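# Two robots load potato net bag into crate on pallet

## Task

Get the entire orange mesh sack of potatoes inside the crate, and have the crate sitting on the pallet at the end. The sack may be more than one robot can lift, so either or both robots may be used. Once finished, open the grippers and back the robots away. A robot that topples or is left leaning makes the task fail, and the result only counts if it stays in place without any robot supporting it.

## Robot and tools

Robots: r1 and r2 are identical Hello Robot Stretch 3 units. Each has a two-wheel differential base with a passive omni wheel at the rear, a lift that raises the arm along a vertical mast, and a telescoping arm that sticks out to the robot's right side. The base cannot slide sideways, so moving the gripper forward or back means driving the base. The footprint is 0.33 m long by 0.34 m wide. Turning in place pivots about the point midway between the drive wheels, 0.05 m behind the front edge. With the arm fully in and the wrist folded, an in-place turn sweeps a 0.28 m radius; an unfolded, level wrist reaches beyond that.

Frames: the base frame sits on the floor between the drive wheels, x forward, y left, z up. hand_pose is reported in it, located where the closed fingertips meet. With all wrist joints at zero, that frame has x up, y pointing along the arm back toward the mast, and z toward the robot's rear. The odometry frame is the base frame at the scene's start. Every robot reports in its own frames, so their relative placement can only be judged from images, lidar_m, wrist_depth_mm and head_depth_mm.

execute_actions: the argument actions is a list holding either one action or none (empty means just report state and images). An action is an object keyed by "r1" and/or "r2". Each robot entry may contain:
- base: exactly one of translate_m (an offset in metres from the base's current spot, forward positive, -1 to 1) or rotate_rad (an offset turn in radians, counter-clockwise seen from above positive, -3.2 to 3.2).
- joints: absolute targets by name: lift_m 0 to 1.1 (arm height on the mast); arm_m 0 to 0.52 (extension); wrist_yaw_rad -1.345 to 4.42 (0 along the arm, positive toward the front, 3.0 folded over the base); wrist_pitch_rad -1.57 to 0.451 (0 level, negative tips fingers down); wrist_roll_rad -2.911 to 2.911 (0 fingers side by side); gripper_m -0.089 to 0.179 (larger is wider; real fingertip gap is about 0.007 m less when nearly shut, 0.025 m less fully open, zero below 0.007); head_pan_rad -3.953 to 1.73 (0 forward, positive left, -1.57 looks along the arm); head_tilt_rad -1.53 to 0.419 (negative looks down). Done tolerances: ±0.004 for lift_m, arm_m, gripper_m; ±0.02 for yaw, roll, pan, tilt; ±0.05 for pitch.
- contact_limits: only arm_m, an effort percentage 1 to 100 at which the arm motion halts with contact_stop (negative sense when retracting). Lower is gentler; too low halts immediately. It also caps holding force until the next action.
All commanded motions start at once and may finish at different times; no action runs beyond 15 s. Anything not mentioned may keep pushing toward an earlier target. An unknown key or out-of-range number rejects the whole call. The optional cameras list picks images from r1_head_camera, r1_nav_camera, r1_wrist_camera, r2_head_camera, r2_nav_camera, r2_wrist_camera, or "all"; omitted or null gives all, [] gives none. If a result reports a stop, later motion calls in that same reply are skipped.

wait: seconds from 0 to 10; commands nothing new and returns the same report as an empty action. zoom_image: camera plus region [x0, y0, x1, y1] in pixels from the top-left, at most 504 by 504, on that camera's latest full image. finished_scene: scene is the number of the current scene; it is irreversible and the result tells whether the goal was met.

Result lines: base_status and joint_status give how each motion ended: done (for the base, wheels turned the full amount even if slipping), off_target (stopped short, may still be pushing), contact_stop, time_out, torque_fault (old target dropped). After a contact_stop the lift or arm goes slack until commanded again; a slack lift under load may sink. on_its_own covers uncommanded parts; "held at" is the held target, not the position. joint_positions, motor_effort (percent, positive toward higher values, bracket = peak of last action; noisy, biased, can read low at full effort; wheel effort positive means pushing forward). lidar_m: 12 ranges in metres in 30-degree sectors, first straight ahead then counter-clockwise (4th left, 7th behind, 10th right), plane 0.17 m high, range 0.15 to 12, "-" nothing; it sees other robots, misses clear objects and low items, and its own mast/arm can block sectors 5, 6, 9, 10. wrist_depth_mm (45 to 1000) and head_depth_mm (280 to 4000, image sideways) are 7x7 median-depth grids from the top left. base_odometry counts wheel turns only; turned_by_wheels and turned_by_imu give rotation since last report; base_tilt in degrees, forward and right positive, with up to about 4 degrees of fixed bias. The contact_limits line shows current, default and maximum limit.

Speed: full 0.30 m/s and 1.9 rad/s only with lift_m under 0.30, arm_m under 0.03 and wrist_yaw_rad over 2.54; otherwise 0.10 m/s and 0.63 rad/s.

Gripper: to grasp, command a value below the object's width; to let go, command at least 0.02 above where contact began. Neither reading nor status proves a hold. Over-squeezing triggers a stall guard that weakens grip; resend a different value to squeeze again.

Safety: fold or unfold the wrist only with lift_m 0.32 to 0.95, wrist_pitch_rad -0.4 and roll near 0; once folded the lift may go down to 0.25. With yaw below -0.4 keep pitch at -0.5 or lower. Arm pushes against rigid things with the gripper above about 0.45 m can topple the robot, especially a repeated push or a raised contact limit. Don't drive while holding or pushing something immovable. If snagged, reverse the last move in small steps; if leaning, free the gripper and, if still tipped, drop lift_m to about 0.2. Base, wrist and head have no contact stop; wrist servos that strain for seconds shut off for 10 s. Robots must never press against each other: once bases touch, even millimetres more is a hard press that ends the run. Equal drive commands can differ by up to 2.5 cm per metre between robots, which strains a shared load. Robots don't wait for one another. Avoid drops, slips, slams and hard shoves; a loose object may occasionally get nudged. Between replies the robots keep their last command.

Each tool is called after "Call:" by a JSON object that holds its "fn" and its "kwargs".

## Session

Call:
{"fn": "execute_actions", "kwargs": {"actions": []}}

Scene clock: 0.00 s.
r1.base_odometry: x=+0.000 y=+0.000 heading=+0.000 (m, m, rad; r1's odometry frame)
r1.turned_by_wheels: +0.000 (rad since the last result)
r1.turned_by_imu: +0.000 (rad since the last result)
r1.base_tilt: forward=-0.6 right=+0.1 (deg)
r1.lidar_m: 1.30 1.24 1.27 1.68 4.19 4.57 3.70 1.95 1.74 1.23 1.17 1.20
r1.head_depth_mm: 1399 1372 1380 1365 1364 1348 1335 / 1527 1551 1537 1535 1519 1502 1482 / 1451 1475 1504 1540 1587 1604 1623 / 1346 1375 1402 1426 1457 1494 1517 / 1257 1284 1306 1330 1365 1387 1419 / 1179 1212 1228 1246 1274 1294 1315 / 1117 1138 1152 1175 1196 1207 1235
r1.base_status: not commanded
r1.joint_positions: lift_m=+0.453 arm_m=-0.002 wrist_yaw_rad=+3.012 wrist_pitch_rad=-0.408 wrist_roll_rad=-0.016 gripper_m=+0.037 head_pan_rad=+0.016 head_tilt_rad=+0.004
r1.joint_status: not commanded
r1.motor_effort: left_wheel=+1 right_wheel=+0 lift_m=+33 arm_m=-1 wrist_yaw_rad=+0 wrist_pitch_rad=+5 wrist_roll_rad=+0 gripper_m=+0 head_pan_rad=+1 head_tilt_rad=+3 (%)
r1.hand_pose: x=+0.0079 y=+0.0808 z=+0.4678 quat_wxyz=(+0.187, +0.694, +0.100, +0.688) (m; r1's base frame)
r1.wrist_depth_mm: - - - - - - 963 / - - - - - - - / - - - - - - - / - - - - - 986 967 / 911 866 - 837 855 812 791 / 758 746 - 713 672 685 673 / 655 642 619 617 607 604 591
r2.base_odometry: x=+0.000 y=+0.000 heading=+0.000 (m, m, rad; r2's odometry frame)
r2.turned_by_wheels: +0.000 (rad since the last result)
r2.turned_by_imu: +0.000 (rad since the last result)
r2.base_tilt: forward=+1.7 right=-0.8 (deg)
r2.lidar_m: 1.55 1.54 1.36 1.12 1.12 1.25 2.01 1.95 3.51 4.41 3.55 1.87
r2.head_depth_mm: 1714 1721 1731 1746 1750 1790 1782 / 1638 1665 1665 1686 1685 1696 1712 / 1595 1592 1597 1618 1636 1636 1652 / 1534 1550 1552 1555 1569 1576 1598 / 1482 1486 1499 1502 1517 1518 1533 / 1428 1431 1448 1455 1466 1478 1486 / 1385 1397 1401 1409 1415 1421 1433
r2.base_status: not commanded
r2.joint_positions: lift_m=+0.539 arm_m=+0.000 wrist_yaw_rad=+3.080 wrist_pitch_rad=-0.337 wrist_roll_rad=+0.015 gripper_m=+0.037 head_pan_rad=+0.020 head_tilt_rad=-0.009
r2.joint_status: not commanded
r2.motor_effort: left_wheel=-1 right_wheel=+0 lift_m=+36 arm_m=+1 wrist_yaw_rad=-1 wrist_pitch_rad=+5 wrist_roll_rad=+1 gripper_m=+0 head_pan_rad=+0 head_tilt_rad=+2 (%)
r2.hand_pose: x=-0.0069 y=+0.0885 z=+0.5706 quat_wxyz=(+0.141, +0.705, +0.096, +0.688) (m; r2's base frame)
r2.wrist_depth_mm: 815 860 - - - - - / 837 933 - - - - - / 929 - - - - - - / 958 - - - - - - / - - - - - - - / 962 932 913 869 - 864 840 / 802 794 761 764 726 717 697
pictures: r1_head_camera (sideways: a quarter turn clockwise sets it upright), r1_nav_camera (sideways: a quarter turn counterclockwise sets it upright), r1_wrist_camera, r2_head_camera (sideways: a quarter turn clockwise sets it upright), r2_nav_camera (sideways: a quarter turn counterclockwise sets it upright), r2_wrist_camera
Images, in order (width x height): r1_head_camera 896x504, r1_nav_camera 672x504, r1_wrist_camera 644x364, r2_head_camera 896x504, r2_nav_camera 672x504, r2_wrist_camera 644x364.

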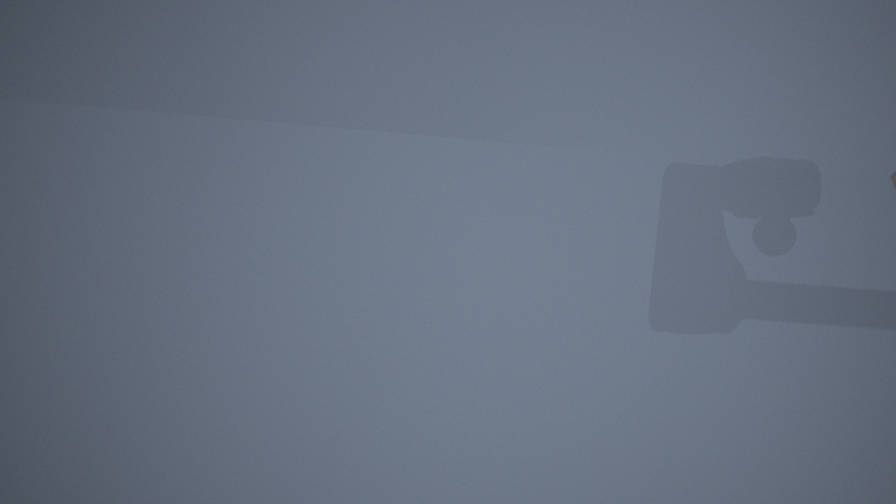

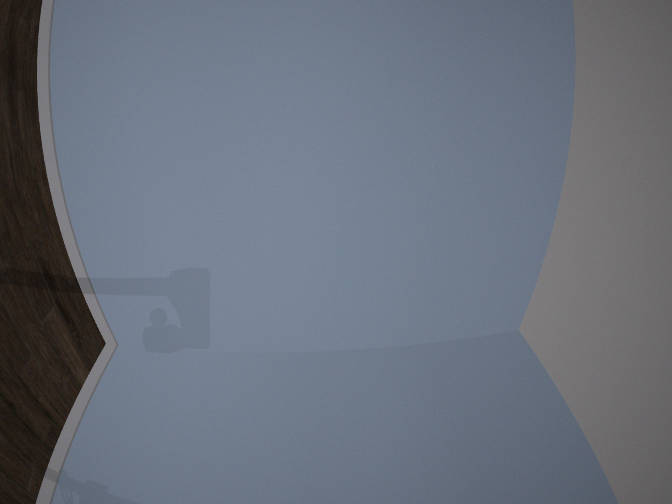

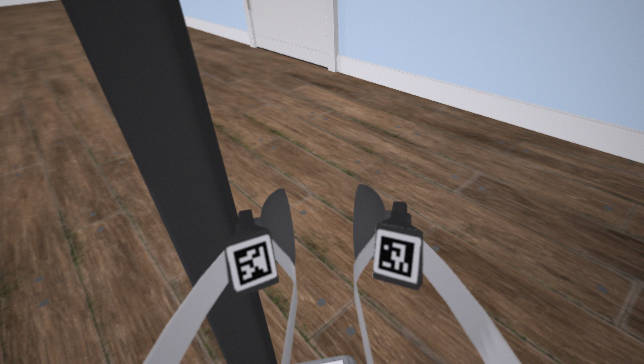

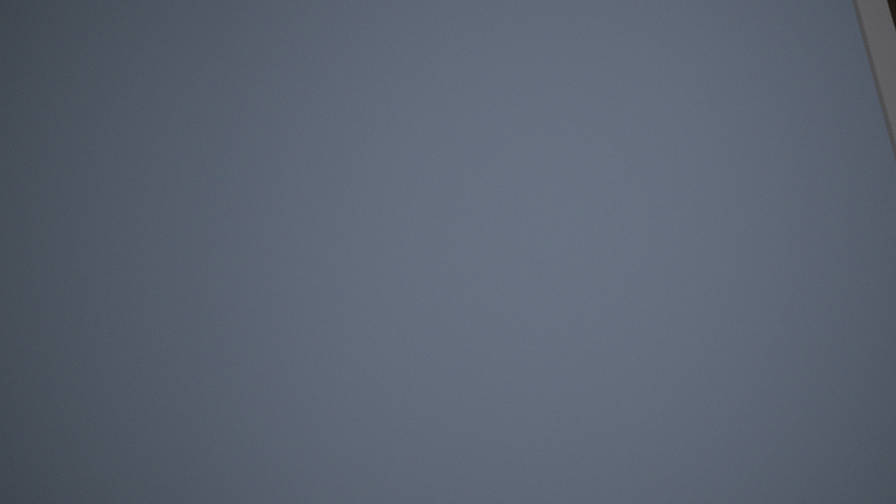

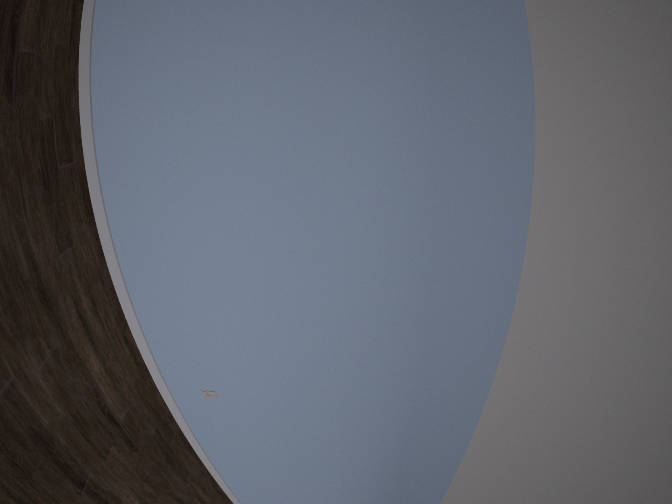

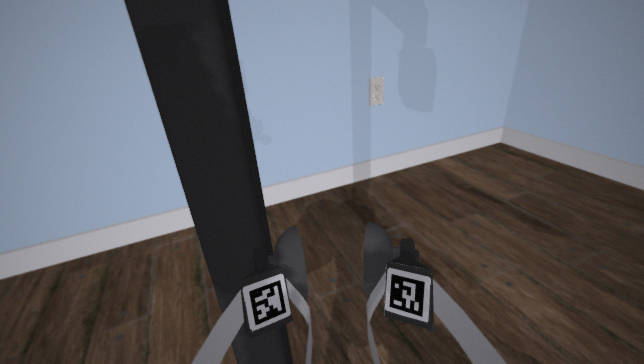

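Call:
{"fn": "execute_actions", "kwargs": {"actions": [{"r1":{"joints":{"lift_m":0.25,"head_tilt_rad":-0.5,"head_pan_rad":-3.6}},"r2":{"joints":{"lift_m":0.25,"head_tilt_rad":-0.5,"head_pan_rad":-1.9}}}], "cameras": ["r1_head_camera","r1_nav_camera","r2_head_camera","r2_nav_camera"]}}

Scene clock: 7.60 s.
r1.base_odometry: x=+0.000 y=+0.000 heading=+0.000 (m, m, rad; r1's odometry frame)
r1.turned_by_wheels: +0.000 (rad since the last result)
r1.turned_by_imu: +0.001 (rad since the last result)
r1.base_tilt: forward=-0.5 right=+0.1 (deg)
r1.lidar_m: 1.30 1.24 1.27 1.69 4.18 4.57 3.71 1.95 1.74 1.24 1.17 1.20
r1.head_depth_mm: - - 3830 2569 1907 1546 1340 / - - 3765 2505 1892 1524 1274 / - - 3640 2515 1889 1507 1251 / - - 3595 2440 1855 1486 1252 / - - 3419 2387 1832 1480 1239 / - - 3353 2346 1812 1475 1232 / 3874 - 3340 2307 1790 1452 1223
r1.base_status: not commanded
r1.joint_positions: lift_m=+0.250 arm_m=-0.002 wrist_yaw_rad=+3.012 wrist_pitch_rad=-0.408 wrist_roll_rad=-0.016 gripper_m=+0.037 head_pan_rad=-3.593 head_tilt_rad=-0.494
r1.joint_status: all done
r1.motor_effort: left_wheel=+1(1) right_wheel=+0(1) lift_m=+27(30) arm_m=+0(0) wrist_yaw_rad=+1(1) wrist_pitch_rad=+6(6) wrist_roll_rad=+0(0) gripper_m=+0(0) head_pan_rad=-4(40) head_tilt_rad=-3(39) (%)
r1.hand_pose: x=+0.0079 y=+0.0808 z=+0.2651 quat_wxyz=(+0.187, +0.694, +0.100, +0.688) (m; r1's base frame)
r1.wrist_depth_mm: - - - - - - 984 / - - - - - - 972 / 921 875 886 853 829 787 780 / 717 702 674 666 649 633 621 / 584 565 - 560 551 524 514 / 490 503 - - 437 445 439 / - - - - 398 389 389
r2.base_odometry: x=+0.000 y=+0.000 heading=+0.000 (m, m, rad; r2's odometry frame)
r2.turned_by_wheels: +0.000 (rad since the last result)
r2.turned_by_imu: +0.001 (rad since the last result)
r2.base_tilt: forward=+1.8 right=-0.8 (deg)
r2.lidar_m: 1.54 1.54 1.36 1.13 1.12 1.25 2.01 1.94 3.51 4.45 3.58 1.87
r2.head_depth_mm: 3158 3358 3475 2471 1871 1519 1264 / 3477 3811 3773 2480 1895 1518 1267 / 3846 - 3704 2491 1893 1525 1271 / - - 3720 2538 1911 1528 1272 / - - 3824 2529 1907 1538 1279 / - - 3855 2530 1923 1549 1282 / - - 3910 2565 1929 1540 1287
r2.base_status: not commanded
r2.joint_positions: lift_m=+0.251 arm_m=+0.000 wrist_yaw_rad=+3.080 wrist_pitch_rad=-0.338 wrist_roll_rad=+0.015 gripper_m=+0.037 head_pan_rad=-1.893 head_tilt_rad=-0.494
r2.joint_status: all done
r2.motor_effort: left_wheel=-1(1) right_wheel=+0(1) lift_m=+20(32) arm_m=+0(1) wrist_yaw_rad=+1(0) wrist_pitch_rad=+5(5) wrist_roll_rad=+1(1) gripper_m=+1(0) head_pan_rad=-4(49) head_tilt_rad=-2(26) (%)
r2.hand_pose: x=-0.0069 y=+0.0885 z=+0.2816 quat_wxyz=(+0.141, +0.705, +0.096, +0.688) (m; r2's base frame)
r2.wrist_depth_mm: 845 880 - - - - - / 866 957 - - - - - / 904 - - - - - - / 901 923 - 843 803 772 734 / 707 681 - 641 643 601 588 / 568 540 534 519 - 494 480 / 467 474 - - 414 416 408
pictures: r1_head_camera (sideways: a quarter turn clockwise sets it upright), r1_nav_camera (sideways: a quarter turn counterclockwise sets it upright), r2_head_camera (sideways: a quarter turn clockwise sets it upright), r2_nav_camera (sideways: a quarter turn counterclockwise sets it upright)
Images, in order (width x height): r1_head_camera 896x504, r1_nav_camera 672x504, r2_head_camera 896x504, r2_nav_camera 672x504.

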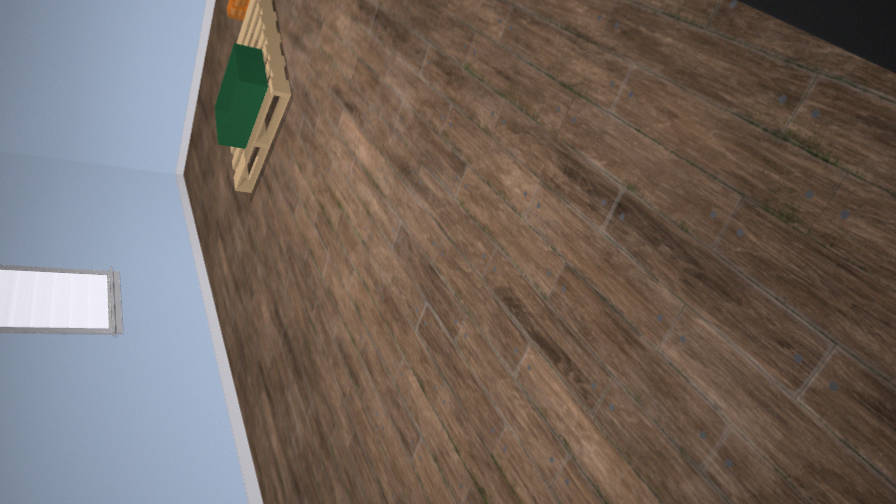

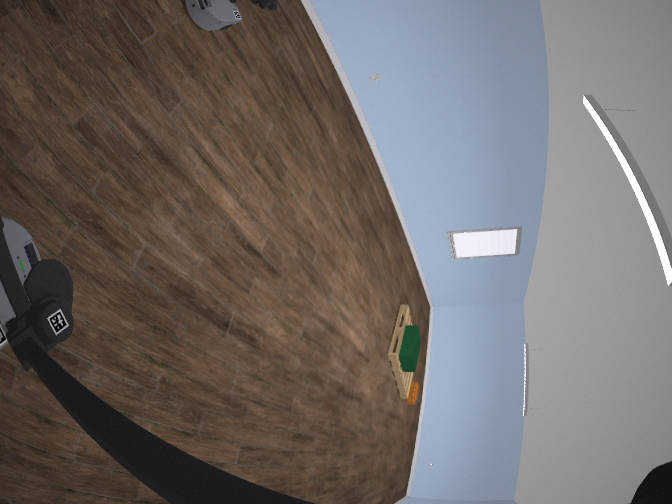

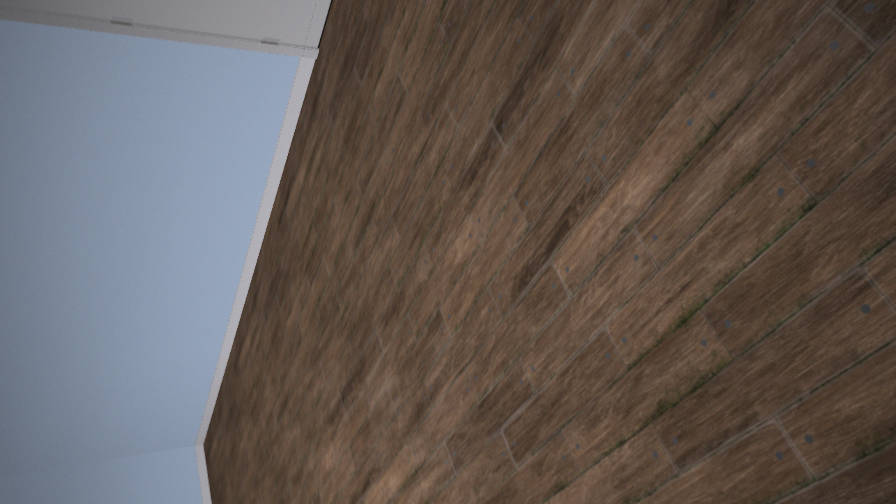

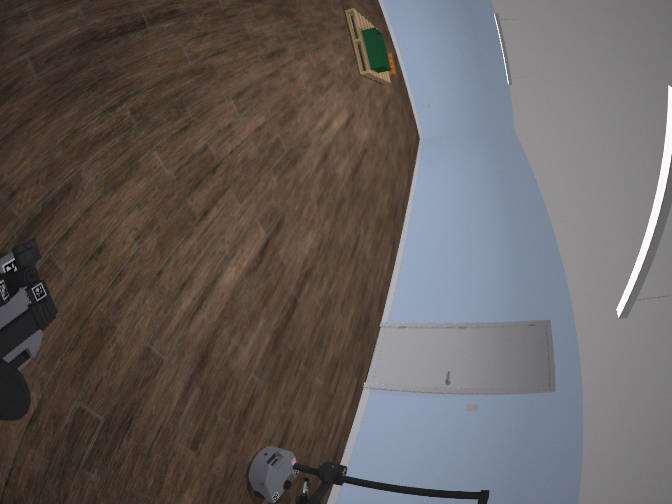

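Call:
{"fn": "execute_actions", "kwargs": {"actions": [{"r1":{"base":{"rotate_rad":2.4},"joints":{"head_pan_rad":0,"head_tilt_rad":-0.4}},"r2":{"base":{"rotate_rad":-1.4},"joints":{"head_pan_rad":0,"head_tilt_rad":-0.4}}}], "cameras": []}}

Call:
{"fn": "execute_actions", "kwargs": {"actions": [{"r1":{"base":{"translate_m":1}},"r2":{"base":{"translate_m":1}}}], "cameras": ["r1_head_camera","r2_head_camera"]}}

Scene clock: 30.90 s.
r1.base_odometry: x=+0.000 y=+0.000 heading=+2.400 (m, m, rad; r1's odometry frame)
r1.turned_by_wheels: +2.400 (rad since the last result)
r1.turned_by_imu: +2.378 (rad since the last result)
r1.base_tilt: forward=-0.4 right=+0.2 (deg)
r1.lidar_m: 4.57 4.11 3.53 1.95 1.36 1.17 1.17 1.35 1.24 1.24 1.43 2.41
r1.head_depth_mm: - - - 3040 2145 1661 1351 / - - - 3011 2103 1641 1358 / - - - 2902 2098 1620 1335 / - - - 2844 2053 1612 1320 / - - - 2791 2040 1594 1308 / - - - 2768 2019 1575 1300 / - - - 2687 1971 1567 1289
r1.base_status: done
r1.joint_positions: lift_m=+0.250 arm_m=-0.002 wrist_yaw_rad=+3.012 wrist_pitch_rad=-0.408 wrist_roll_rad=-0.016 gripper_m=+0.037 head_pan_rad=-0.007 head_tilt_rad=-0.408
r1.joint_status: all done
r1.motor_effort: left_wheel=-1(5) right_wheel=+3(11) lift_m=+26(27) arm_m=+0(0) wrist_yaw_rad=+0(1) wrist_pitch_rad=+5(6) wrist_roll_rad=+0(0) gripper_m=+0(0) head_pan_rad=+4(40) head_tilt_rad=+6(21) (%)
r1.hand_pose: x=+0.0079 y=+0.0807 z=+0.2651 quat_wxyz=(+0.187, +0.694, +0.100, +0.688) (m; r1's base frame)
r1.wrist_depth_mm: - - - - - - - / - - - - - - - / 941 861 887 856 828 805 785 / 705 706 667 671 650 636 619 / 573 560 - 557 549 523 516 / 488 505 - - 441 452 442 / - - - - 396 387 387
r2.base_odometry: x=+0.000 y=+0.000 heading=-1.400 (m, m, rad; r2's odometry frame)
r2.turned_by_wheels: -1.400 (rad since the last result)
r2.turned_by_imu: -1.397 (rad since the last result)
r2.base_tilt: forward=+1.8 right=-0.8 (deg)
r2.lidar_m: 4.44 2.61 1.68 1.54 1.55 1.23 1.12 1.13 1.40 1.84 3.23 3.98
r2.head_depth_mm: - - - 2910 2098 1627 1341 / - - - 2928 2097 1636 1340 / - - - 2938 2111 1630 1349 / - - - 2909 2119 1648 1344 / - - - 2987 2127 1653 1349 / - - - 3032 2120 1666 1359 / - - - 3034 2155 1668 1359
r2.base_status: done
r2.joint_positions: lift_m=+0.251 arm_m=+0.000 wrist_yaw_rad=+3.080 wrist_pitch_rad=-0.338 wrist_roll_rad=+0.015 gripper_m=+0.037 head_pan_rad=-0.007 head_tilt_rad=-0.408
r2.joint_status: all done
r2.motor_effort: left_wheel=+2(11) right_wheel=-1(5) lift_m=+21(20) arm_m=+0(0) wrist_yaw_rad=+0(0) wrist_pitch_rad=+5(6) wrist_roll_rad=+1(1) gripper_m=+0(0) head_pan_rad=+4(50) head_tilt_rad=+4(15) (%)
r2.hand_pose: x=-0.0069 y=+0.0885 z=+0.2816 quat_wxyz=(+0.141, +0.705, +0.096, +0.688) (m; r2's base frame)
r2.wrist_depth_mm: - - - - - - - / - - - - - - - / - - - - - - - / 995 928 - 843 812 770 749 / 705 671 - 642 636 599 580 / 566 541 538 515 - 490 481 / 468 471 - - 410 416 407
pictures: none
No camera images: the call's "cameras" was empty. Leave "cameras" out to get every camera's image.

Scene clock: 35.93 s.
r1.base_odometry: x=-0.737 y=+0.676 heading=+2.400 (m, m, rad; r1's odometry frame)
r1.turned_by_wheels: +0.000 (rad since the last result)
r1.turned_by_imu: -0.001 (rad since the last result)
r1.base_tilt: forward=-0.5 right=+0.4 (deg)
r1.lidar_m: 3.59 3.82 3.28 1.55 2.49 2.14 2.14 1.73 1.49 1.49 1.69 2.94
r1.head_depth_mm: - - - 3006 2152 1665 1350 / - - - 3003 2125 1666 1346 / - - - 2858 2102 1626 1329 / - - - 2794 2049 1616 1326 / - - 3796 2793 2031 1590 1305 / - - - 2742 2011 1566 1299 / - - - 2667 1963 1559 1289
r1.base_status: done
r1.joint_positions: lift_m=+0.250 arm_m=-0.002 wrist_yaw_rad=+3.012 wrist_pitch_rad=-0.408 wrist_roll_rad=-0.016 gripper_m=+0.037 head_pan_rad=-0.007 head_tilt_rad=-0.407
r1.joint_status: not commanded
r1.motor_effort: left_wheel=-1(3) right_wheel=+2(9) lift_m=+27(27) arm_m=+0(1) wrist_yaw_rad=+1(1) wrist_pitch_rad=+6(6) wrist_roll_rad=+0(0) gripper_m=+1(0) head_pan_rad=+4(5) head_tilt_rad=+5(5) (%)
r1.hand_pose: x=+0.0079 y=+0.0807 z=+0.2651 quat_wxyz=(+0.188, +0.694, +0.100, +0.688) (m; r1's base frame)
r1.wrist_depth_mm: - - - - - - - / - - - - - - - / 941 872 862 859 810 805 780 / 719 700 686 673 657 642 616 / 576 565 - 556 545 520 523 / 488 503 - - 443 446 443 / - - - - 393 390 386
r2.base_odometry: x=+0.170 y=-0.985 heading=-1.400 (m, m, rad; r2's odometry frame)
r2.turned_by_wheels: +0.000 (rad since the last result)
r2.turned_by_imu: +0.005 (rad since the last result)
r2.base_tilt: forward=+1.8 right=-0.7 (deg)
r2.lidar_m: 3.44 2.85 1.85 1.69 1.70 2.11 2.11 2.12 2.63 1.44 3.05 3.80
r2.head_depth_mm: - - - 2904 2088 1642 1338 / - - - 2911 2089 1637 1345 / - - - 2945 2103 1647 1345 / - - - 2971 2104 1653 1348 / - - - 2988 2133 1652 1354 / - - - 3000 2140 1664 1360 / - - - 3030 2159 1658 1354
r2.base_status: done
r2.joint_positions: lift_m=+0.250 arm_m=+0.000 wrist_yaw_rad=+3.080 wrist_pitch_rad=-0.338 wrist_roll_rad=+0.015 gripper_m=+0.037 head_pan_rad=-0.007 head_tilt_rad=-0.408
r2.joint_status: not commanded
r2.motor_effort: left_wheel=+1(11) right_wheel=-1(3) lift_m=+21(22) arm_m=+0(0) wrist_yaw_rad=+0(1) wrist_pitch_rad=+5(5) wrist_roll_rad=+1(1) gripper_m=+0(0) head_pan_rad=+4(4) head_tilt_rad=+3(3) (%)
r2.hand_pose: x=-0.0069 y=+0.0885 z=+0.2816 quat_wxyz=(+0.141, +0.705, +0.096, +0.688) (m; r2's base frame)
r2.wrist_depth_mm: - - - - - - - / - - - - - - - / - - - - - - - / 971 924 - 835 823 772 732 / 718 680 - 637 659 596 578 / 561 543 534 512 - 487 479 / 462 469 - - 412 418 405
pictures: r1_head_camera (sideways: a quarter turn clockwise sets it upright), r2_head_camera (sideways: a quarter turn clockwise sets it upright)
Images, in order (width x height): r1_head_camera 896x504, r2_head_camera 896x504.

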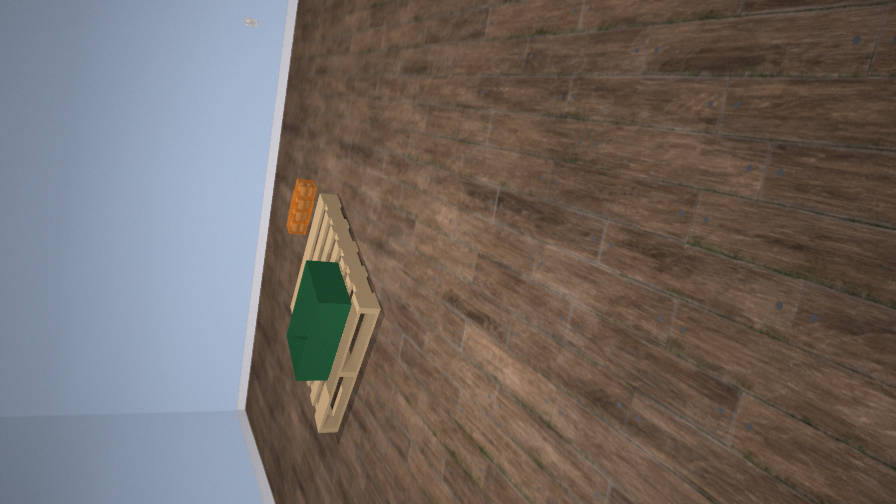

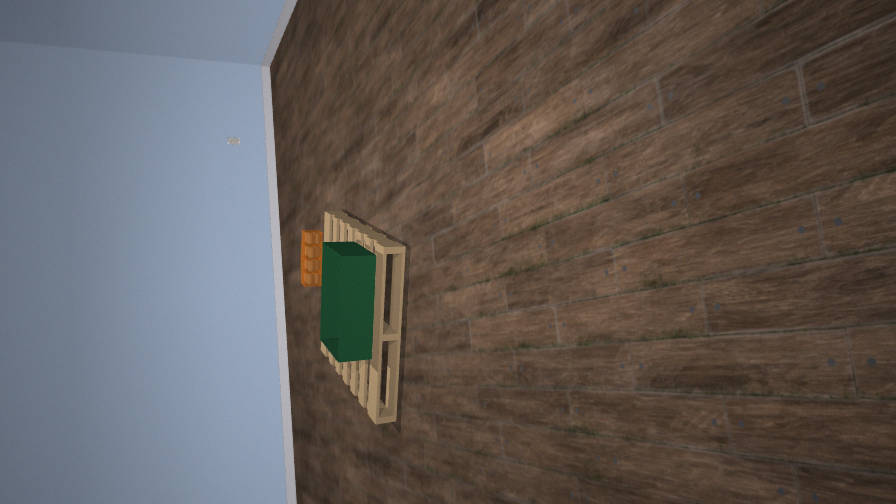

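Call:
{"fn": "execute_actions", "kwargs": {"actions": [{"r1":{"base":{"rotate_rad":-0.3},"joints":{"head_pan_rad":0.3,"head_tilt_rad":-0.55}},"r2":{"base":{"translate_m":1},"joints":{"head_tilt_rad":-0.65}}}], "cameras": []}}

Call:
{"fn": "execute_actions", "kwargs": {"actions": [{"r1":{"base":{"translate_m":1}},"r2":{"base":{"translate_m":1}}}], "cameras": ["r2_head_camera"]}}

Call:
{"fn": "execute_actions", "kwargs": {"actions": [{"r1":{"base":{"translate_m":1}}}], "cameras": ["r1_head_camera","r1_nav_camera"]}}

Scene clock: 53.07 s.
r1.base_odometry: x=-0.737 y=+0.676 heading=+2.100 (m, m, rad; r1's odometry frame)
r1.turned_by_wheels: -0.300 (rad since the last result)
r1.turned_by_imu: -0.296 (rad since the last result)
r1.base_tilt: forward=-0.4 right=+0.3 (deg)
r1.lidar_m: 4.92 3.55 1.70 3.26 3.17 2.25 2.14 2.19 1.56 1.49 1.50 2.02
r1.head_depth_mm: - - 3337 2362 1819 1490 1254 / - - 3303 2326 1788 1466 1240 / - - 3203 2272 1799 1462 1231 / - - 3073 2266 1758 1438 1216 / - - 3059 2214 1726 1426 1209 / - - 3026 2188 1727 1406 1206 / - - 2961 2168 1705 1408 1191
r1.base_status: done
r1.joint_positions: lift_m=+0.250 arm_m=-0.002 wrist_yaw_rad=+3.012 wrist_pitch_rad=-0.408 wrist_roll_rad=-0.016 gripper_m=+0.037 head_pan_rad=+0.293 head_tilt_rad=-0.544
r1.joint_status: all done
r1.motor_effort: left_wheel=+2(7) right_wheel=-2(7) lift_m=+27(27) arm_m=+0(0) wrist_yaw_rad=+0(0) wrist_pitch_rad=+6(5) wrist_roll_rad=+0(0) gripper_m=+0(0) head_pan_rad=+4(23) head_tilt_rad=-3(22) (%)
r1.hand_pose: x=+0.0079 y=+0.0807 z=+0.2651 quat_wxyz=(+0.188, +0.694, +0.100, +0.688) (m; r1's base frame)
r1.wrist_depth_mm: - - - - - - - / - - - - - - - / 940 860 889 850 819 792 783 / 723 702 689 679 652 640 615 / 583 565 - 563 547 529 516 / 488 507 - - 442 446 441 / - - - - 397 387 381
r2.base_odometry: x=+0.340 y=-1.971 heading=-1.400 (m, m, rad; r2's odometry frame)
r2.turned_by_wheels: +0.000 (rad since the last result)
r2.turned_by_imu: +0.005 (rad since the last result)
r2.base_tilt: forward=+1.7 right=-0.8 (deg)
r2.lidar_m: 2.46 3.08 2.00 1.83 1.85 2.30 3.07 3.11 1.63 2.89 2.93 3.62
r2.head_depth_mm: - 3749 2593 2000 1615 1357 1174 / - 3795 2622 1993 1625 1364 1173 / - 3813 2656 2018 1633 1366 1177 / - 3794 2524 2024 1636 1370 1180 / - - 2545 2026 1639 1371 1186 / - - 2542 2043 1646 1379 1191 / - - 2686 2057 1654 1388 1190
r2.base_status: done
r2.joint_positions: lift_m=+0.250 arm_m=+0.000 wrist_yaw_rad=+3.080 wrist_pitch_rad=-0.338 wrist_roll_rad=+0.015 gripper_m=+0.037 head_pan_rad=-0.007 head_tilt_rad=-0.643
r2.joint_status: all done
r2.motor_effort: left_wheel=+0(11) right_wheel=-1(3) lift_m=+21(21) arm_m=+0(0) wrist_yaw_rad=+0(0) wrist_pitch_rad=+5(6) wrist_roll_rad=+1(1) gripper_m=-1(0) head_pan_rad=+4(4) head_tilt_rad=-3(19) (%)
r2.hand_pose: x=-0.0069 y=+0.0884 z=+0.2816 quat_wxyz=(+0.141, +0.705, +0.096, +0.688) (m; r2's base frame)
r2.wrist_depth_mm: - - - - - - - / - - - - - - - / - - - - - - - / 962 903 - 848 785 778 739 / 708 688 - 647 644 599 591 / 548 553 526 519 - 487 476 / 462 467 - - 412 423 404
pictures: none
No camera images: the call's "cameras" was empty. Leave "cameras" out to get every camera's image.

Scene clock: 58.10 s.
r1.base_odometry: x=-1.242 y=+1.539 heading=+2.100 (m, m, rad; r1's odometry frame)
r1.turned_by_wheels: +0.000 (rad since the last result)
r1.turned_by_imu: -0.001 (rad since the last result)
r1.base_tilt: forward=-0.4 right=+0.3 (deg)
r1.lidar_m: 4.72 2.65 1.62 3.33 3.41 3.31 3.12 2.15 1.49 1.42 1.48 1.95
r1.head_depth_mm: - - 3343 2374 1824 1490 1247 / - - 3298 2330 1791 1468 1244 / - - 3242 2306 1785 1463 1224 / - - 3123 2276 1758 1448 1222 / - - 2871 2222 1741 1415 1203 / - - 2707 2203 1731 1422 1197 / - - 2815 2142 1684 1394 1197
r1.base_status: done
r1.joint_positions: lift_m=+0.250 arm_m=-0.002 wrist_yaw_rad=+3.012 wrist_pitch_rad=-0.408 wrist_roll_rad=-0.016 gripper_m=+0.037 head_pan_rad=+0.293 head_tilt_rad=-0.544
r1.joint_status: not commanded
r1.motor_effort: left_wheel=+2(8) right_wheel=-2(7) lift_m=+27(27) arm_m=+0(0) wrist_yaw_rad=+1(0) wrist_pitch_rad=+6(6) wrist_roll_rad=+0(0) gripper_m=+0(0) head_pan_rad=+3(4) head_tilt_rad=-3(3) (%)
r1.hand_pose: x=+0.0079 y=+0.0807 z=+0.2650 quat_wxyz=(+0.188, +0.694, +0.100, +0.688) (m; r1's base frame)
r1.wrist_depth_mm: - - - - - - - / - - - - - - - / 940 854 883 848 822 804 778 / 716 705 676 663 644 643 616 / 574 565 - 557 550 518 513 / 488 505 - - 443 451 442 / - - - - 395 390 386
r2.base_odometry: x=+0.511 y=-2.956 heading=-1.400 (m, m, rad; r2's odometry frame)
r2.turned_by_wheels: +0.000 (rad since the last result)
r2.turned_by_imu: +0.005 (rad since the last result)
r2.base_tilt: forward=+1.8 right=-0.8 (deg)
r2.lidar_m: 1.47 1.63 2.15 1.97 1.99 2.48 4.05 4.07 1.54 2.77 2.79 3.46
r2.head_depth_mm: - 3756 2607 1996 1618 1363 1167 / - 3761 2611 1999 1622 1364 1181 / - 3843 2516 1990 1617 1364 1181 / - - 2431 1770 1643 1373 1185 / - - 2129 1817 1638 1377 1183 / 3741 - 2330 1849 1652 1381 1191 / 3795 - 2675 1921 1654 1389 1189
r2.base_status: done
r2.joint_positions: lift_m=+0.250 arm_m=+0.000 wrist_yaw_rad=+3.080 wrist_pitch_rad=-0.338 wrist_roll_rad=+0.015 gripper_m=+0.037 head_pan_rad=-0.007 head_tilt_rad=-0.643
r2.joint_status: not commanded
r2.motor_effort: left_wheel=+0(9) right_wheel=+0(4) lift_m=+22(21) arm_m=+0(0) wrist_yaw_rad=+0(1) wrist_pitch_rad=+5(6) wrist_roll_rad=+1(1) gripper_m=+0(0) head_pan_rad=+4(4) head_tilt_rad=-3(4) (%)
r2.hand_pose: x=-0.0069 y=+0.0884 z=+0.2816 quat_wxyz=(+0.141, +0.705, +0.096, +0.688) (m; r2's base frame)
r2.wrist_depth_mm: - - - - - - - / - - - - - - - / - - - - - - - / - 934 - 845 795 775 745 / 715 686 - 641 634 606 586 / 572 554 535 519 - 501 481 / 464 466 - - 413 420 408
pictures: r2_head_camera (sideways: a quarter turn clockwise sets it upright)
Images, in order (width x height): r2_head_camera 896x504.

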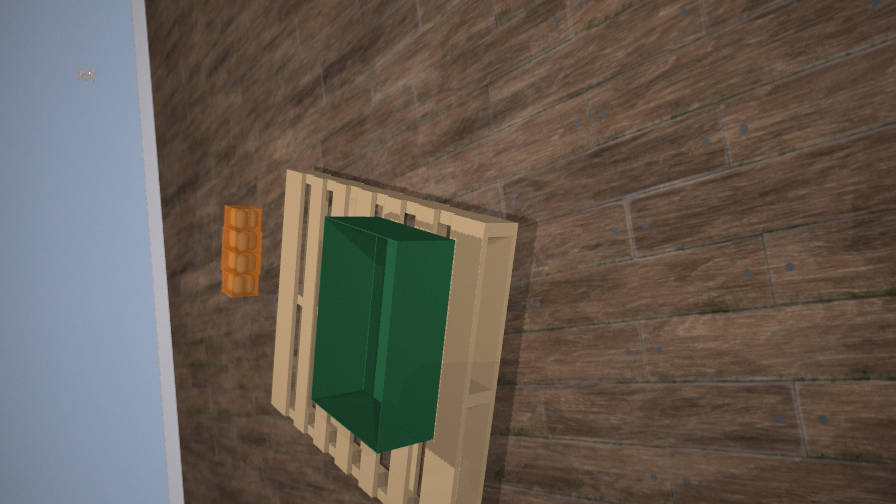

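Scene clock: 63.03 s.
r1.base_odometry: x=-1.747 y=+2.402 heading=+2.100 (m, m, rad; r1's odometry frame)
r1.turned_by_wheels: +0.000 (rad since the last result)
r1.turned_by_imu: -0.001 (rad since the last result)
r1.base_tilt: forward=-0.4 right=+0.1 (deg)
r1.lidar_m: 4.53 1.82 2.01 1.36 3.48 4.35 4.12 2.05 1.46 1.39 1.43 1.88
r1.head_depth_mm: 3699 - 3321 2358 1824 1472 1250 / 3786 - 3271 2328 1791 1473 1237 / 3878 - 3137 2297 1781 1452 1227 / - - 3113 2266 1763 1435 1220 / - - 3033 2215 1739 1440 1210 / - - 2746 2188 1717 1408 1199 / - - 2706 2004 1690 1404 1193
r1.base_status: done
r1.joint_positions: lift_m=+0.250 arm_m=-0.002 wrist_yaw_rad=+3.012 wrist_pitch_rad=-0.409 wrist_roll_rad=-0.016 gripper_m=+0.037 head_pan_rad=+0.293 head_tilt_rad=-0.544
r1.joint_status: not commanded
r1.motor_effort: left_wheel=+2(6) right_wheel=-4(6) lift_m=+27(27) arm_m=-1(1) wrist_yaw_rad=+1(1) wrist_pitch_rad=+6(6) wrist_roll_rad=+0(0) gripper_m=+0(1) head_pan_rad=+4(4) head_tilt_rad=-3(2) (%)
r1.hand_pose: x=+0.0079 y=+0.0807 z=+0.2650 quat_wxyz=(+0.188, +0.694, +0.100, +0.688) (m; r1's base frame)
r1.wrist_depth_mm: - - - - - - - / - - - - - - - / 933 864 872 851 819 810 772 / 723 694 670 672 658 635 620 / 588 572 - 555 549 520 512 / 482 505 - - 440 448 441 / - - - - 399 390 385
r2.base_odometry: x=+0.511 y=-2.956 heading=-1.400 (m, m, rad; r2's odometry frame)
r2.turned_by_wheels: +0.000 (rad since the last result)
r2.turned_by_imu: +0.001 (rad since the last result)
r2.base_tilt: forward=+1.7 right=-0.7 (deg)
r2.lidar_m: 1.47 1.64 2.14 1.98 1.99 2.48 4.04 4.09 2.98 1.23 2.79 3.47
r2.head_depth_mm: - 3768 2608 1998 1622 1360 1172 / - 3775 2639 1999 1628 1360 1176 / - 3860 2505 1989 1630 1370 1175 / - - 2426 1775 1635 1374 1183 / - - 2132 1802 1649 1372 1184 / 3825 - 2328 1851 1653 1384 1191 / 3795 - 2695 1925 1656 1381 1193
r2.base_status: not commanded
r2.joint_positions: lift_m=+0.250 arm_m=+0.000 wrist_yaw_rad=+3.080 wrist_pitch_rad=-0.338 wrist_roll_rad=+0.015 gripper_m=+0.037 head_pan_rad=-0.007 head_tilt_rad=-0.643
r2.joint_status: not commanded
r2.motor_effort: left_wheel=+0(0) right_wheel=-1(0) lift_m=+21(21) arm_m=+1(0) wrist_yaw_rad=+0(0) wrist_pitch_rad=+6(6) wrist_roll_rad=+1(1) gripper_m=-1(0) head_pan_rad=+4(4) head_tilt_rad=-2(3) (%)
r2.hand_pose: x=-0.0069 y=+0.0884 z=+0.2816 quat_wxyz=(+0.141, +0.705, +0.096, +0.688) (m; r2's base frame)
r2.wrist_depth_mm: - - - - - - - / - - - - - - - / - - - - - - - / 972 931 - 830 798 782 741 / 705 698 - 641 640 600 587 / 554 538 535 514 - 496 478 / 465 469 - - 412 415 407
pictures: r1_head_camera (sideways: a quarter turn clockwise sets it upright), r1_nav_camera (sideways: a quarter turn counterclockwise sets it upright)
Images, in order (width x height): r1_head_camera 896x504, r1_nav_camera 672x504.

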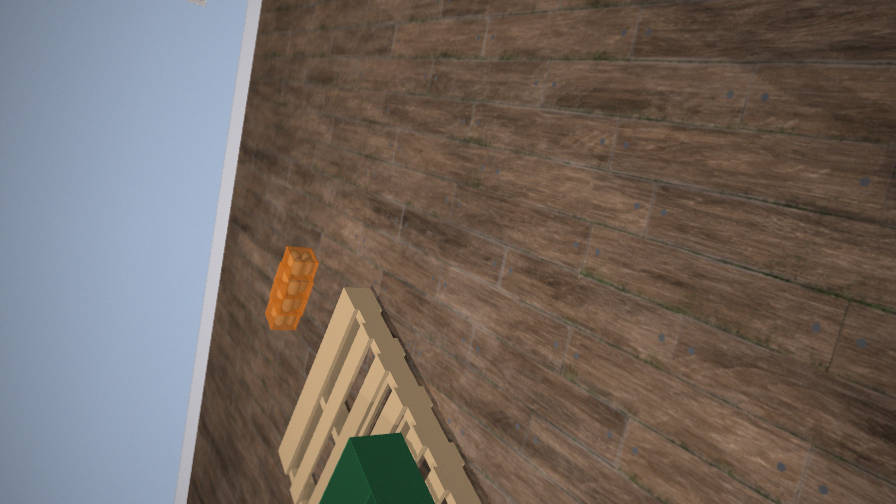

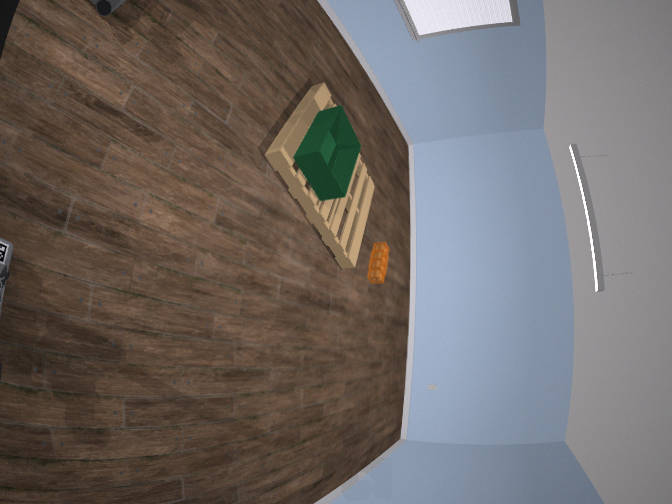

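Call:
{"fn": "execute_actions", "kwargs": {"actions": [{"r1":{"base":{"rotate_rad":0.148}},"r2":{"base":{"translate_m":1.0}}}], "cameras": []}}

Call:
{"fn": "execute_actions", "kwargs": {"actions": [{"r1":{"base":{"translate_m":1}},"r2":{"base":{"rotate_rad":1.4},"joints":{"head_pan_rad":-1.57,"head_tilt_rad":-1.1}}}], "cameras": ["r2_head_camera"]}}

Call:
{"fn": "execute_actions", "kwargs": {"actions": [{"r1":{"base":{"translate_m":1},"joints":{"head_pan_rad":0.6,"head_tilt_rad":-0.9}},"r2":{"joints":{"lift_m":0.4,"wrist_pitch_rad":-0.4}}}], "cameras": ["r1_head_camera"]}}

Scene clock: 92.90 s.
r1.base_odometry: x=-1.747 y=+2.402 heading=+2.248 (m, m, rad; r1's odometry frame)
r1.turned_by_wheels: +0.148 (rad since the last result)
r1.turned_by_imu: +0.148 (rad since the last result)
r1.base_tilt: forward=-0.5 right=+0.3 (deg)
r1.lidar_m: 4.59 1.82 1.54 3.36 3.63 4.20 4.02 1.78 1.41 1.39 1.49 2.19
r1.head_depth_mm: 3784 - 3400 2355 1828 1486 1246 / 3932 - 3234 2356 1795 1479 1239 / - - 3173 2279 1784 1460 1230 / - - 3118 2282 1747 1442 1220 / - - 2796 2190 1732 1425 1206 / - - 2468 2047 1714 1413 1197 / - - 2438 1988 1695 1399 1196
r1.base_status: done
r1.joint_positions: lift_m=+0.250 arm_m=-0.002 wrist_yaw_rad=+3.012 wrist_pitch_rad=-0.409 wrist_roll_rad=-0.016 gripper_m=+0.037 head_pan_rad=+0.293 head_tilt_rad=-0.544
r1.joint_status: not commanded
r1.motor_effort: left_wheel=-1(3) right_wheel=+3(8) lift_m=+27(27) arm_m=+1(0) wrist_yaw_rad=+0(1) wrist_pitch_rad=+6(6) wrist_roll_rad=+0(0) gripper_m=+1(0) head_pan_rad=+4(4) head_tilt_rad=-3(3) (%)
r1.hand_pose: x=+0.0079 y=+0.0807 z=+0.2650 quat_wxyz=(+0.188, +0.694, +0.100, +0.688) (m; r1's base frame)
r1.wrist_depth_mm: - - - - - - - / - - - - - - - / 944 867 881 855 821 813 781 / 731 703 678 670 656 642 627 / 574 571 - 554 551 528 511 / 488 502 - - 441 446 437 / - - - - 393 389 384
r2.base_odometry: x=+0.681 y=-3.942 heading=-1.400 (m, m, rad; r2's odometry frame)
r2.turned_by_wheels: +0.000 (rad since the last result)
r2.turned_by_imu: +0.005 (rad since the last result)
r2.base_tilt: forward=+1.7 right=-0.8 (deg)
r2.lidar_m: 0.47 0.54 2.29 2.11 2.13 2.66 5.02 4.34 1.49 2.63 2.65 3.30
r2.head_depth_mm: 3270 3522 2596 1986 1613 1360 1174 / 3197 3485 2621 1997 1613 1361 1172 / 3133 3421 2645 1858 1489 1264 1125 / 3136 3393 2657 1897 1366 1236 1025 / 3078 3345 2667 1866 1369 1243 1030 / 3041 3307 2695 1913 1394 1252 1059 / 2975 3316 2736 1921 1373 1252 1087
r2.base_status: done
r2.joint_positions: lift_m=+0.250 arm_m=+0.000 wrist_yaw_rad=+3.080 wrist_pitch_rad=-0.338 wrist_roll_rad=+0.015 gripper_m=+0.037 head_pan_rad=-0.007 head_tilt_rad=-0.643
r2.joint_status: not commanded
r2.motor_effort: left_wheel=+0(11) right_wheel=+0(5) lift_m=+21(22) arm_m=+0(1) wrist_yaw_rad=+0(0) wrist_pitch_rad=+6(6) wrist_roll_rad=+1(1) gripper_m=-1(0) head_pan_rad=+4(4) head_tilt_rad=-3(3) (%)
r2.hand_pose: x=-0.0069 y=+0.0884 z=+0.2816 quat_wxyz=(+0.141, +0.705, +0.096, +0.688) (m; r2's base frame)
r2.wrist_depth_mm: - - - - - - - / - - - - - - - / - - - - - 972 659 / 979 902 - 861 813 781 550 / 722 696 - 637 636 607 543 / 562 545 540 511 - 487 478 / 460 475 - - 410 415 405
pictures: none
No camera images: the call's "cameras" was empty. Leave "cameras" out to get every camera's image.

Scene clock: 97.93 s.
r1.base_odometry: x=-2.374 y=+3.181 heading=+2.248 (m, m, rad; r1's odometry frame)
r1.turned_by_wheels: +0.000 (rad since the last result)
r1.turned_by_imu: -0.001 (rad since the last result)
r1.base_tilt: forward=-0.5 right=+0.3 (deg)
r1.lidar_m: 3.63 1.19 1.13 1.13 3.52 5.16 4.32 1.94 1.51 1.49 1.59 2.35
r1.head_depth_mm: 2905 3185 3318 2339 1818 1488 1255 / 3033 3290 3260 2332 1777 1464 1235 / 3134 3495 3204 2317 1764 1452 1237 / 3285 3599 3102 2249 1763 1441 1214 / 3403 3784 3095 2228 1724 1429 1210 / 3548 3967 2994 2040 1638 1423 1195 / 3658 - 2947 2024 1568 1400 1197
r1.base_status: done
r1.joint_positions: lift_m=+0.250 arm_m=-0.002 wrist_yaw_rad=+3.012 wrist_pitch_rad=-0.409 wrist_roll_rad=-0.016 gripper_m=+0.037 head_pan_rad=+0.293 head_tilt_rad=-0.544
r1.joint_status: not commanded
r1.motor_effort: left_wheel=-1(5) right_wheel=+3(10) lift_m=+27(27) arm_m=+0(0) wrist_yaw_rad=+1(0) wrist_pitch_rad=+6(6) wrist_roll_rad=+0(0) gripper_m=+1(0) head_pan_rad=+4(4) head_tilt_rad=-3(4) (%)
r1.hand_pose: x=+0.0079 y=+0.0807 z=+0.2650 quat_wxyz=(+0.188, +0.694, +0.100, +0.688) (m; r1's base frame)
r1.wrist_depth_mm: - - - - - 982 966 / - - - - - 996 935 / 935 868 879 847 816 809 791 / 721 696 680 664 659 643 614 / 577 568 - 552 552 525 516 / 489 507 - - 443 449 440 / - - - - 398 391 386
r2.base_odometry: x=+0.681 y=-3.942 heading=+0.000 (m, m, rad; r2's odometry frame)
r2.turned_by_wheels: +1.400 (rad since the last result)
r2.turned_by_imu: +1.399 (rad since the last result)
r2.base_tilt: forward=+1.8 right=-0.8 (deg)
r2.lidar_m: 2.12 2.11 2.37 3.86 5.01 3.08 2.64 1.01 2.95 0.47 0.49 0.71
r2.head_depth_mm: 1915 1702 1524 1378 1267 1169 1108 / 1924 1694 1529 1393 1268 1200 - / 1917 1706 1534 1388 1271 - - / 1942 1571 1371 1282 1251 1164 1090 / 1924 1576 1349 1264 1236 1183 1094 / 1945 1589 1358 1262 1240 1182 1095 / 1959 1588 1344 1261 1247 1188 1101
r2.base_status: done
r2.joint_positions: lift_m=+0.250 arm_m=+0.000 wrist_yaw_rad=+3.080 wrist_pitch_rad=-0.338 wrist_roll_rad=+0.015 gripper_m=+0.037 head_pan_rad=-1.563 head_tilt_rad=-1.087
r2.joint_status: all done
r2.motor_effort: left_wheel=-3(11) right_wheel=+3(8) lift_m=+21(21) arm_m=+1(0) wrist_yaw_rad=-1(1) wrist_pitch_rad=+6(6) wrist_roll_rad=+1(1) gripper_m=+0(0) head_pan_rad=-5(50) head_tilt_rad=-5(30) (%)
r2.hand_pose: x=-0.0069 y=+0.0884 z=+0.2816 quat_wxyz=(+0.141, +0.705, +0.096, +0.688) (m; r2's base frame)
r2.wrist_depth_mm: - - - - - - - / - - - - - - - / - - - - - - - / - 943 - 844 809 779 739 / 710 686 - 640 643 602 571 / 559 551 533 517 - 498 480 / 457 464 - - 412 415 403
pictures: r2_head_camera (sideways: a quarter turn clockwise sets it upright)
Images, in order (width x height): r2_head_camera 896x504.

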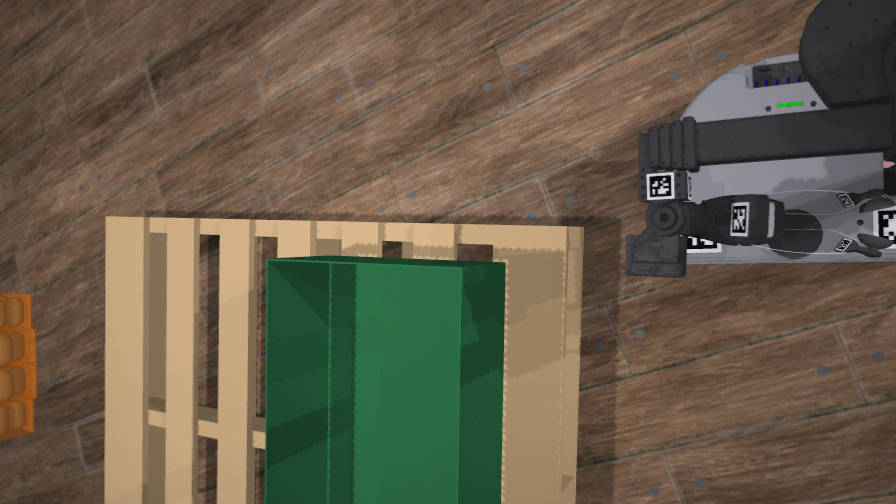

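Scene clock: 102.97 s.
r1.base_odometry: x=-3.000 y=+3.961 heading=+2.248 (m, m, rad; r1's odometry frame)
r1.turned_by_wheels: +0.000 (rad since the last result)
r1.turned_by_imu: -0.001 (rad since the last result)
r1.base_tilt: forward=-0.6 right=+0.3 (deg)
r1.lidar_m: 2.63 2.81 3.24 0.84 0.90 5.05 4.62 2.06 1.60 1.58 1.69 2.48
r1.head_depth_mm: 2445 2262 1871 1609 1403 1243 1121 / 2561 2238 1859 1589 1382 1240 1112 / 2661 2205 1792 1579 1376 1225 1109 / 2690 2180 1763 1564 1366 1221 1102 / 2655 2133 1786 1553 1330 1206 1095 / 2629 2107 1773 1416 1286 1202 1096 / 2586 2070 1624 1468 1251 1196 1079
r1.base_status: done
r1.joint_positions: lift_m=+0.250 arm_m=-0.002 wrist_yaw_rad=+3.012 wrist_pitch_rad=-0.409 wrist_roll_rad=-0.016 gripper_m=+0.037 head_pan_rad=+0.593 head_tilt_rad=-0.889
r1.joint_status: all done
r1.motor_effort: left_wheel=-2(5) right_wheel=+2(9) lift_m=+27(27) arm_m=+0(0) wrist_yaw_rad=+0(0) wrist_pitch_rad=+6(5) wrist_roll_rad=+0(0) gripper_m=+0(0) head_pan_rad=+4(27) head_tilt_rad=-7(32) (%)
r1.hand_pose: x=+0.0079 y=+0.0807 z=+0.2650 quat_wxyz=(+0.188, +0.694, +0.100, +0.688) (m; r1's base frame)
r1.wrist_depth_mm: - - 846 - - - - / - - 807 862 949 779 - / 923 874 827 768 696 637 788 / 726 701 677 678 651 635 623 / 578 567 - 551 547 530 520 / 488 510 - - 440 447 442 / - - - - 396 391 383
r2.base_odometry: x=+0.681 y=-3.942 heading=+0.000 (m, m, rad; r2's odometry frame)
r2.turned_by_wheels: +0.000 (rad since the last result)
r2.turned_by_imu: +0.001 (rad since the last result)
r2.base_tilt: forward=+1.8 right=-0.7 (deg)
r2.lidar_m: 2.12 2.11 2.36 3.87 5.00 3.10 2.63 2.63 1.32 0.47 0.50 0.71
r2.head_depth_mm: 1904 1633 1522 1380 1268 1169 1108 / 1923 1699 1534 1385 1273 - - / 1932 1709 1530 1392 1290 - - / 1941 1575 1369 1276 1230 1166 1094 / 1931 1581 1346 1261 1236 1184 1094 / 1958 1582 1356 1262 1235 1183 1098 / 1962 1586 1344 1266 1243 1185 1100
r2.base_status: not commanded
r2.joint_positions: lift_m=+0.399 arm_m=+0.000 wrist_yaw_rad=+3.080 wrist_pitch_rad=-0.414 wrist_roll_rad=+0.015 gripper_m=+0.037 head_pan_rad=-1.563 head_tilt_rad=-1.087
r2.joint_status: all done
r2.motor_effort: left_wheel=-3(3) right_wheel=+3(2) lift_m=+49(52) arm_m=+0(0) wrist_yaw_rad=+0(0) wrist_pitch_rad=+5(5) wrist_roll_rad=+1(1) gripper_m=-1(0) head_pan_rad=-5(4) head_tilt_rad=-6(5) (%)
r2.hand_pose: x=-0.0074 y=+0.0795 z=+0.4129 quat_wxyz=(+0.168, +0.701, +0.123, +0.682) (m; r2's base frame)
r2.wrist_depth_mm: - - - - - - - / - - - - - - - / - - - - - - - / - - - - 926 928 892 / 839 854 - 787 793 735 721 / 700 689 670 650 - 616 606 / 591 589 575 569 537 537 522
pictures: r1_head_camera (sideways: a quarter turn clockwise sets it upright)
Images, in order (width x height): r1_head_camera 896x504.

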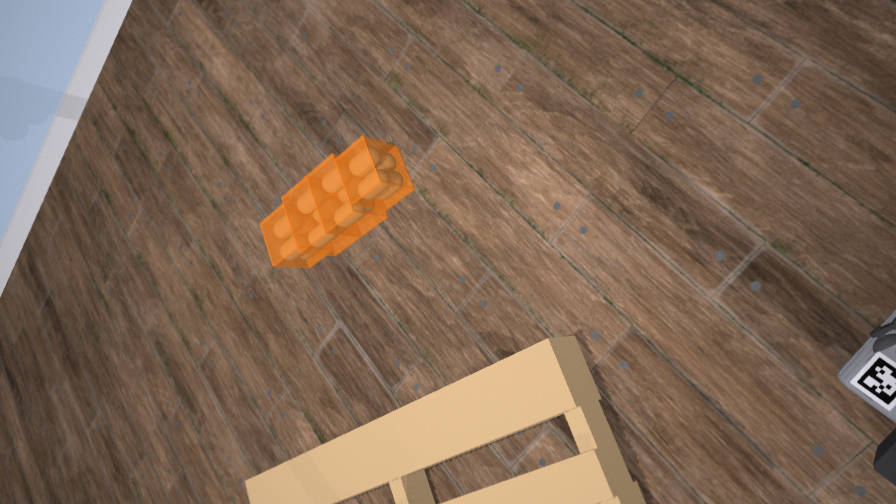

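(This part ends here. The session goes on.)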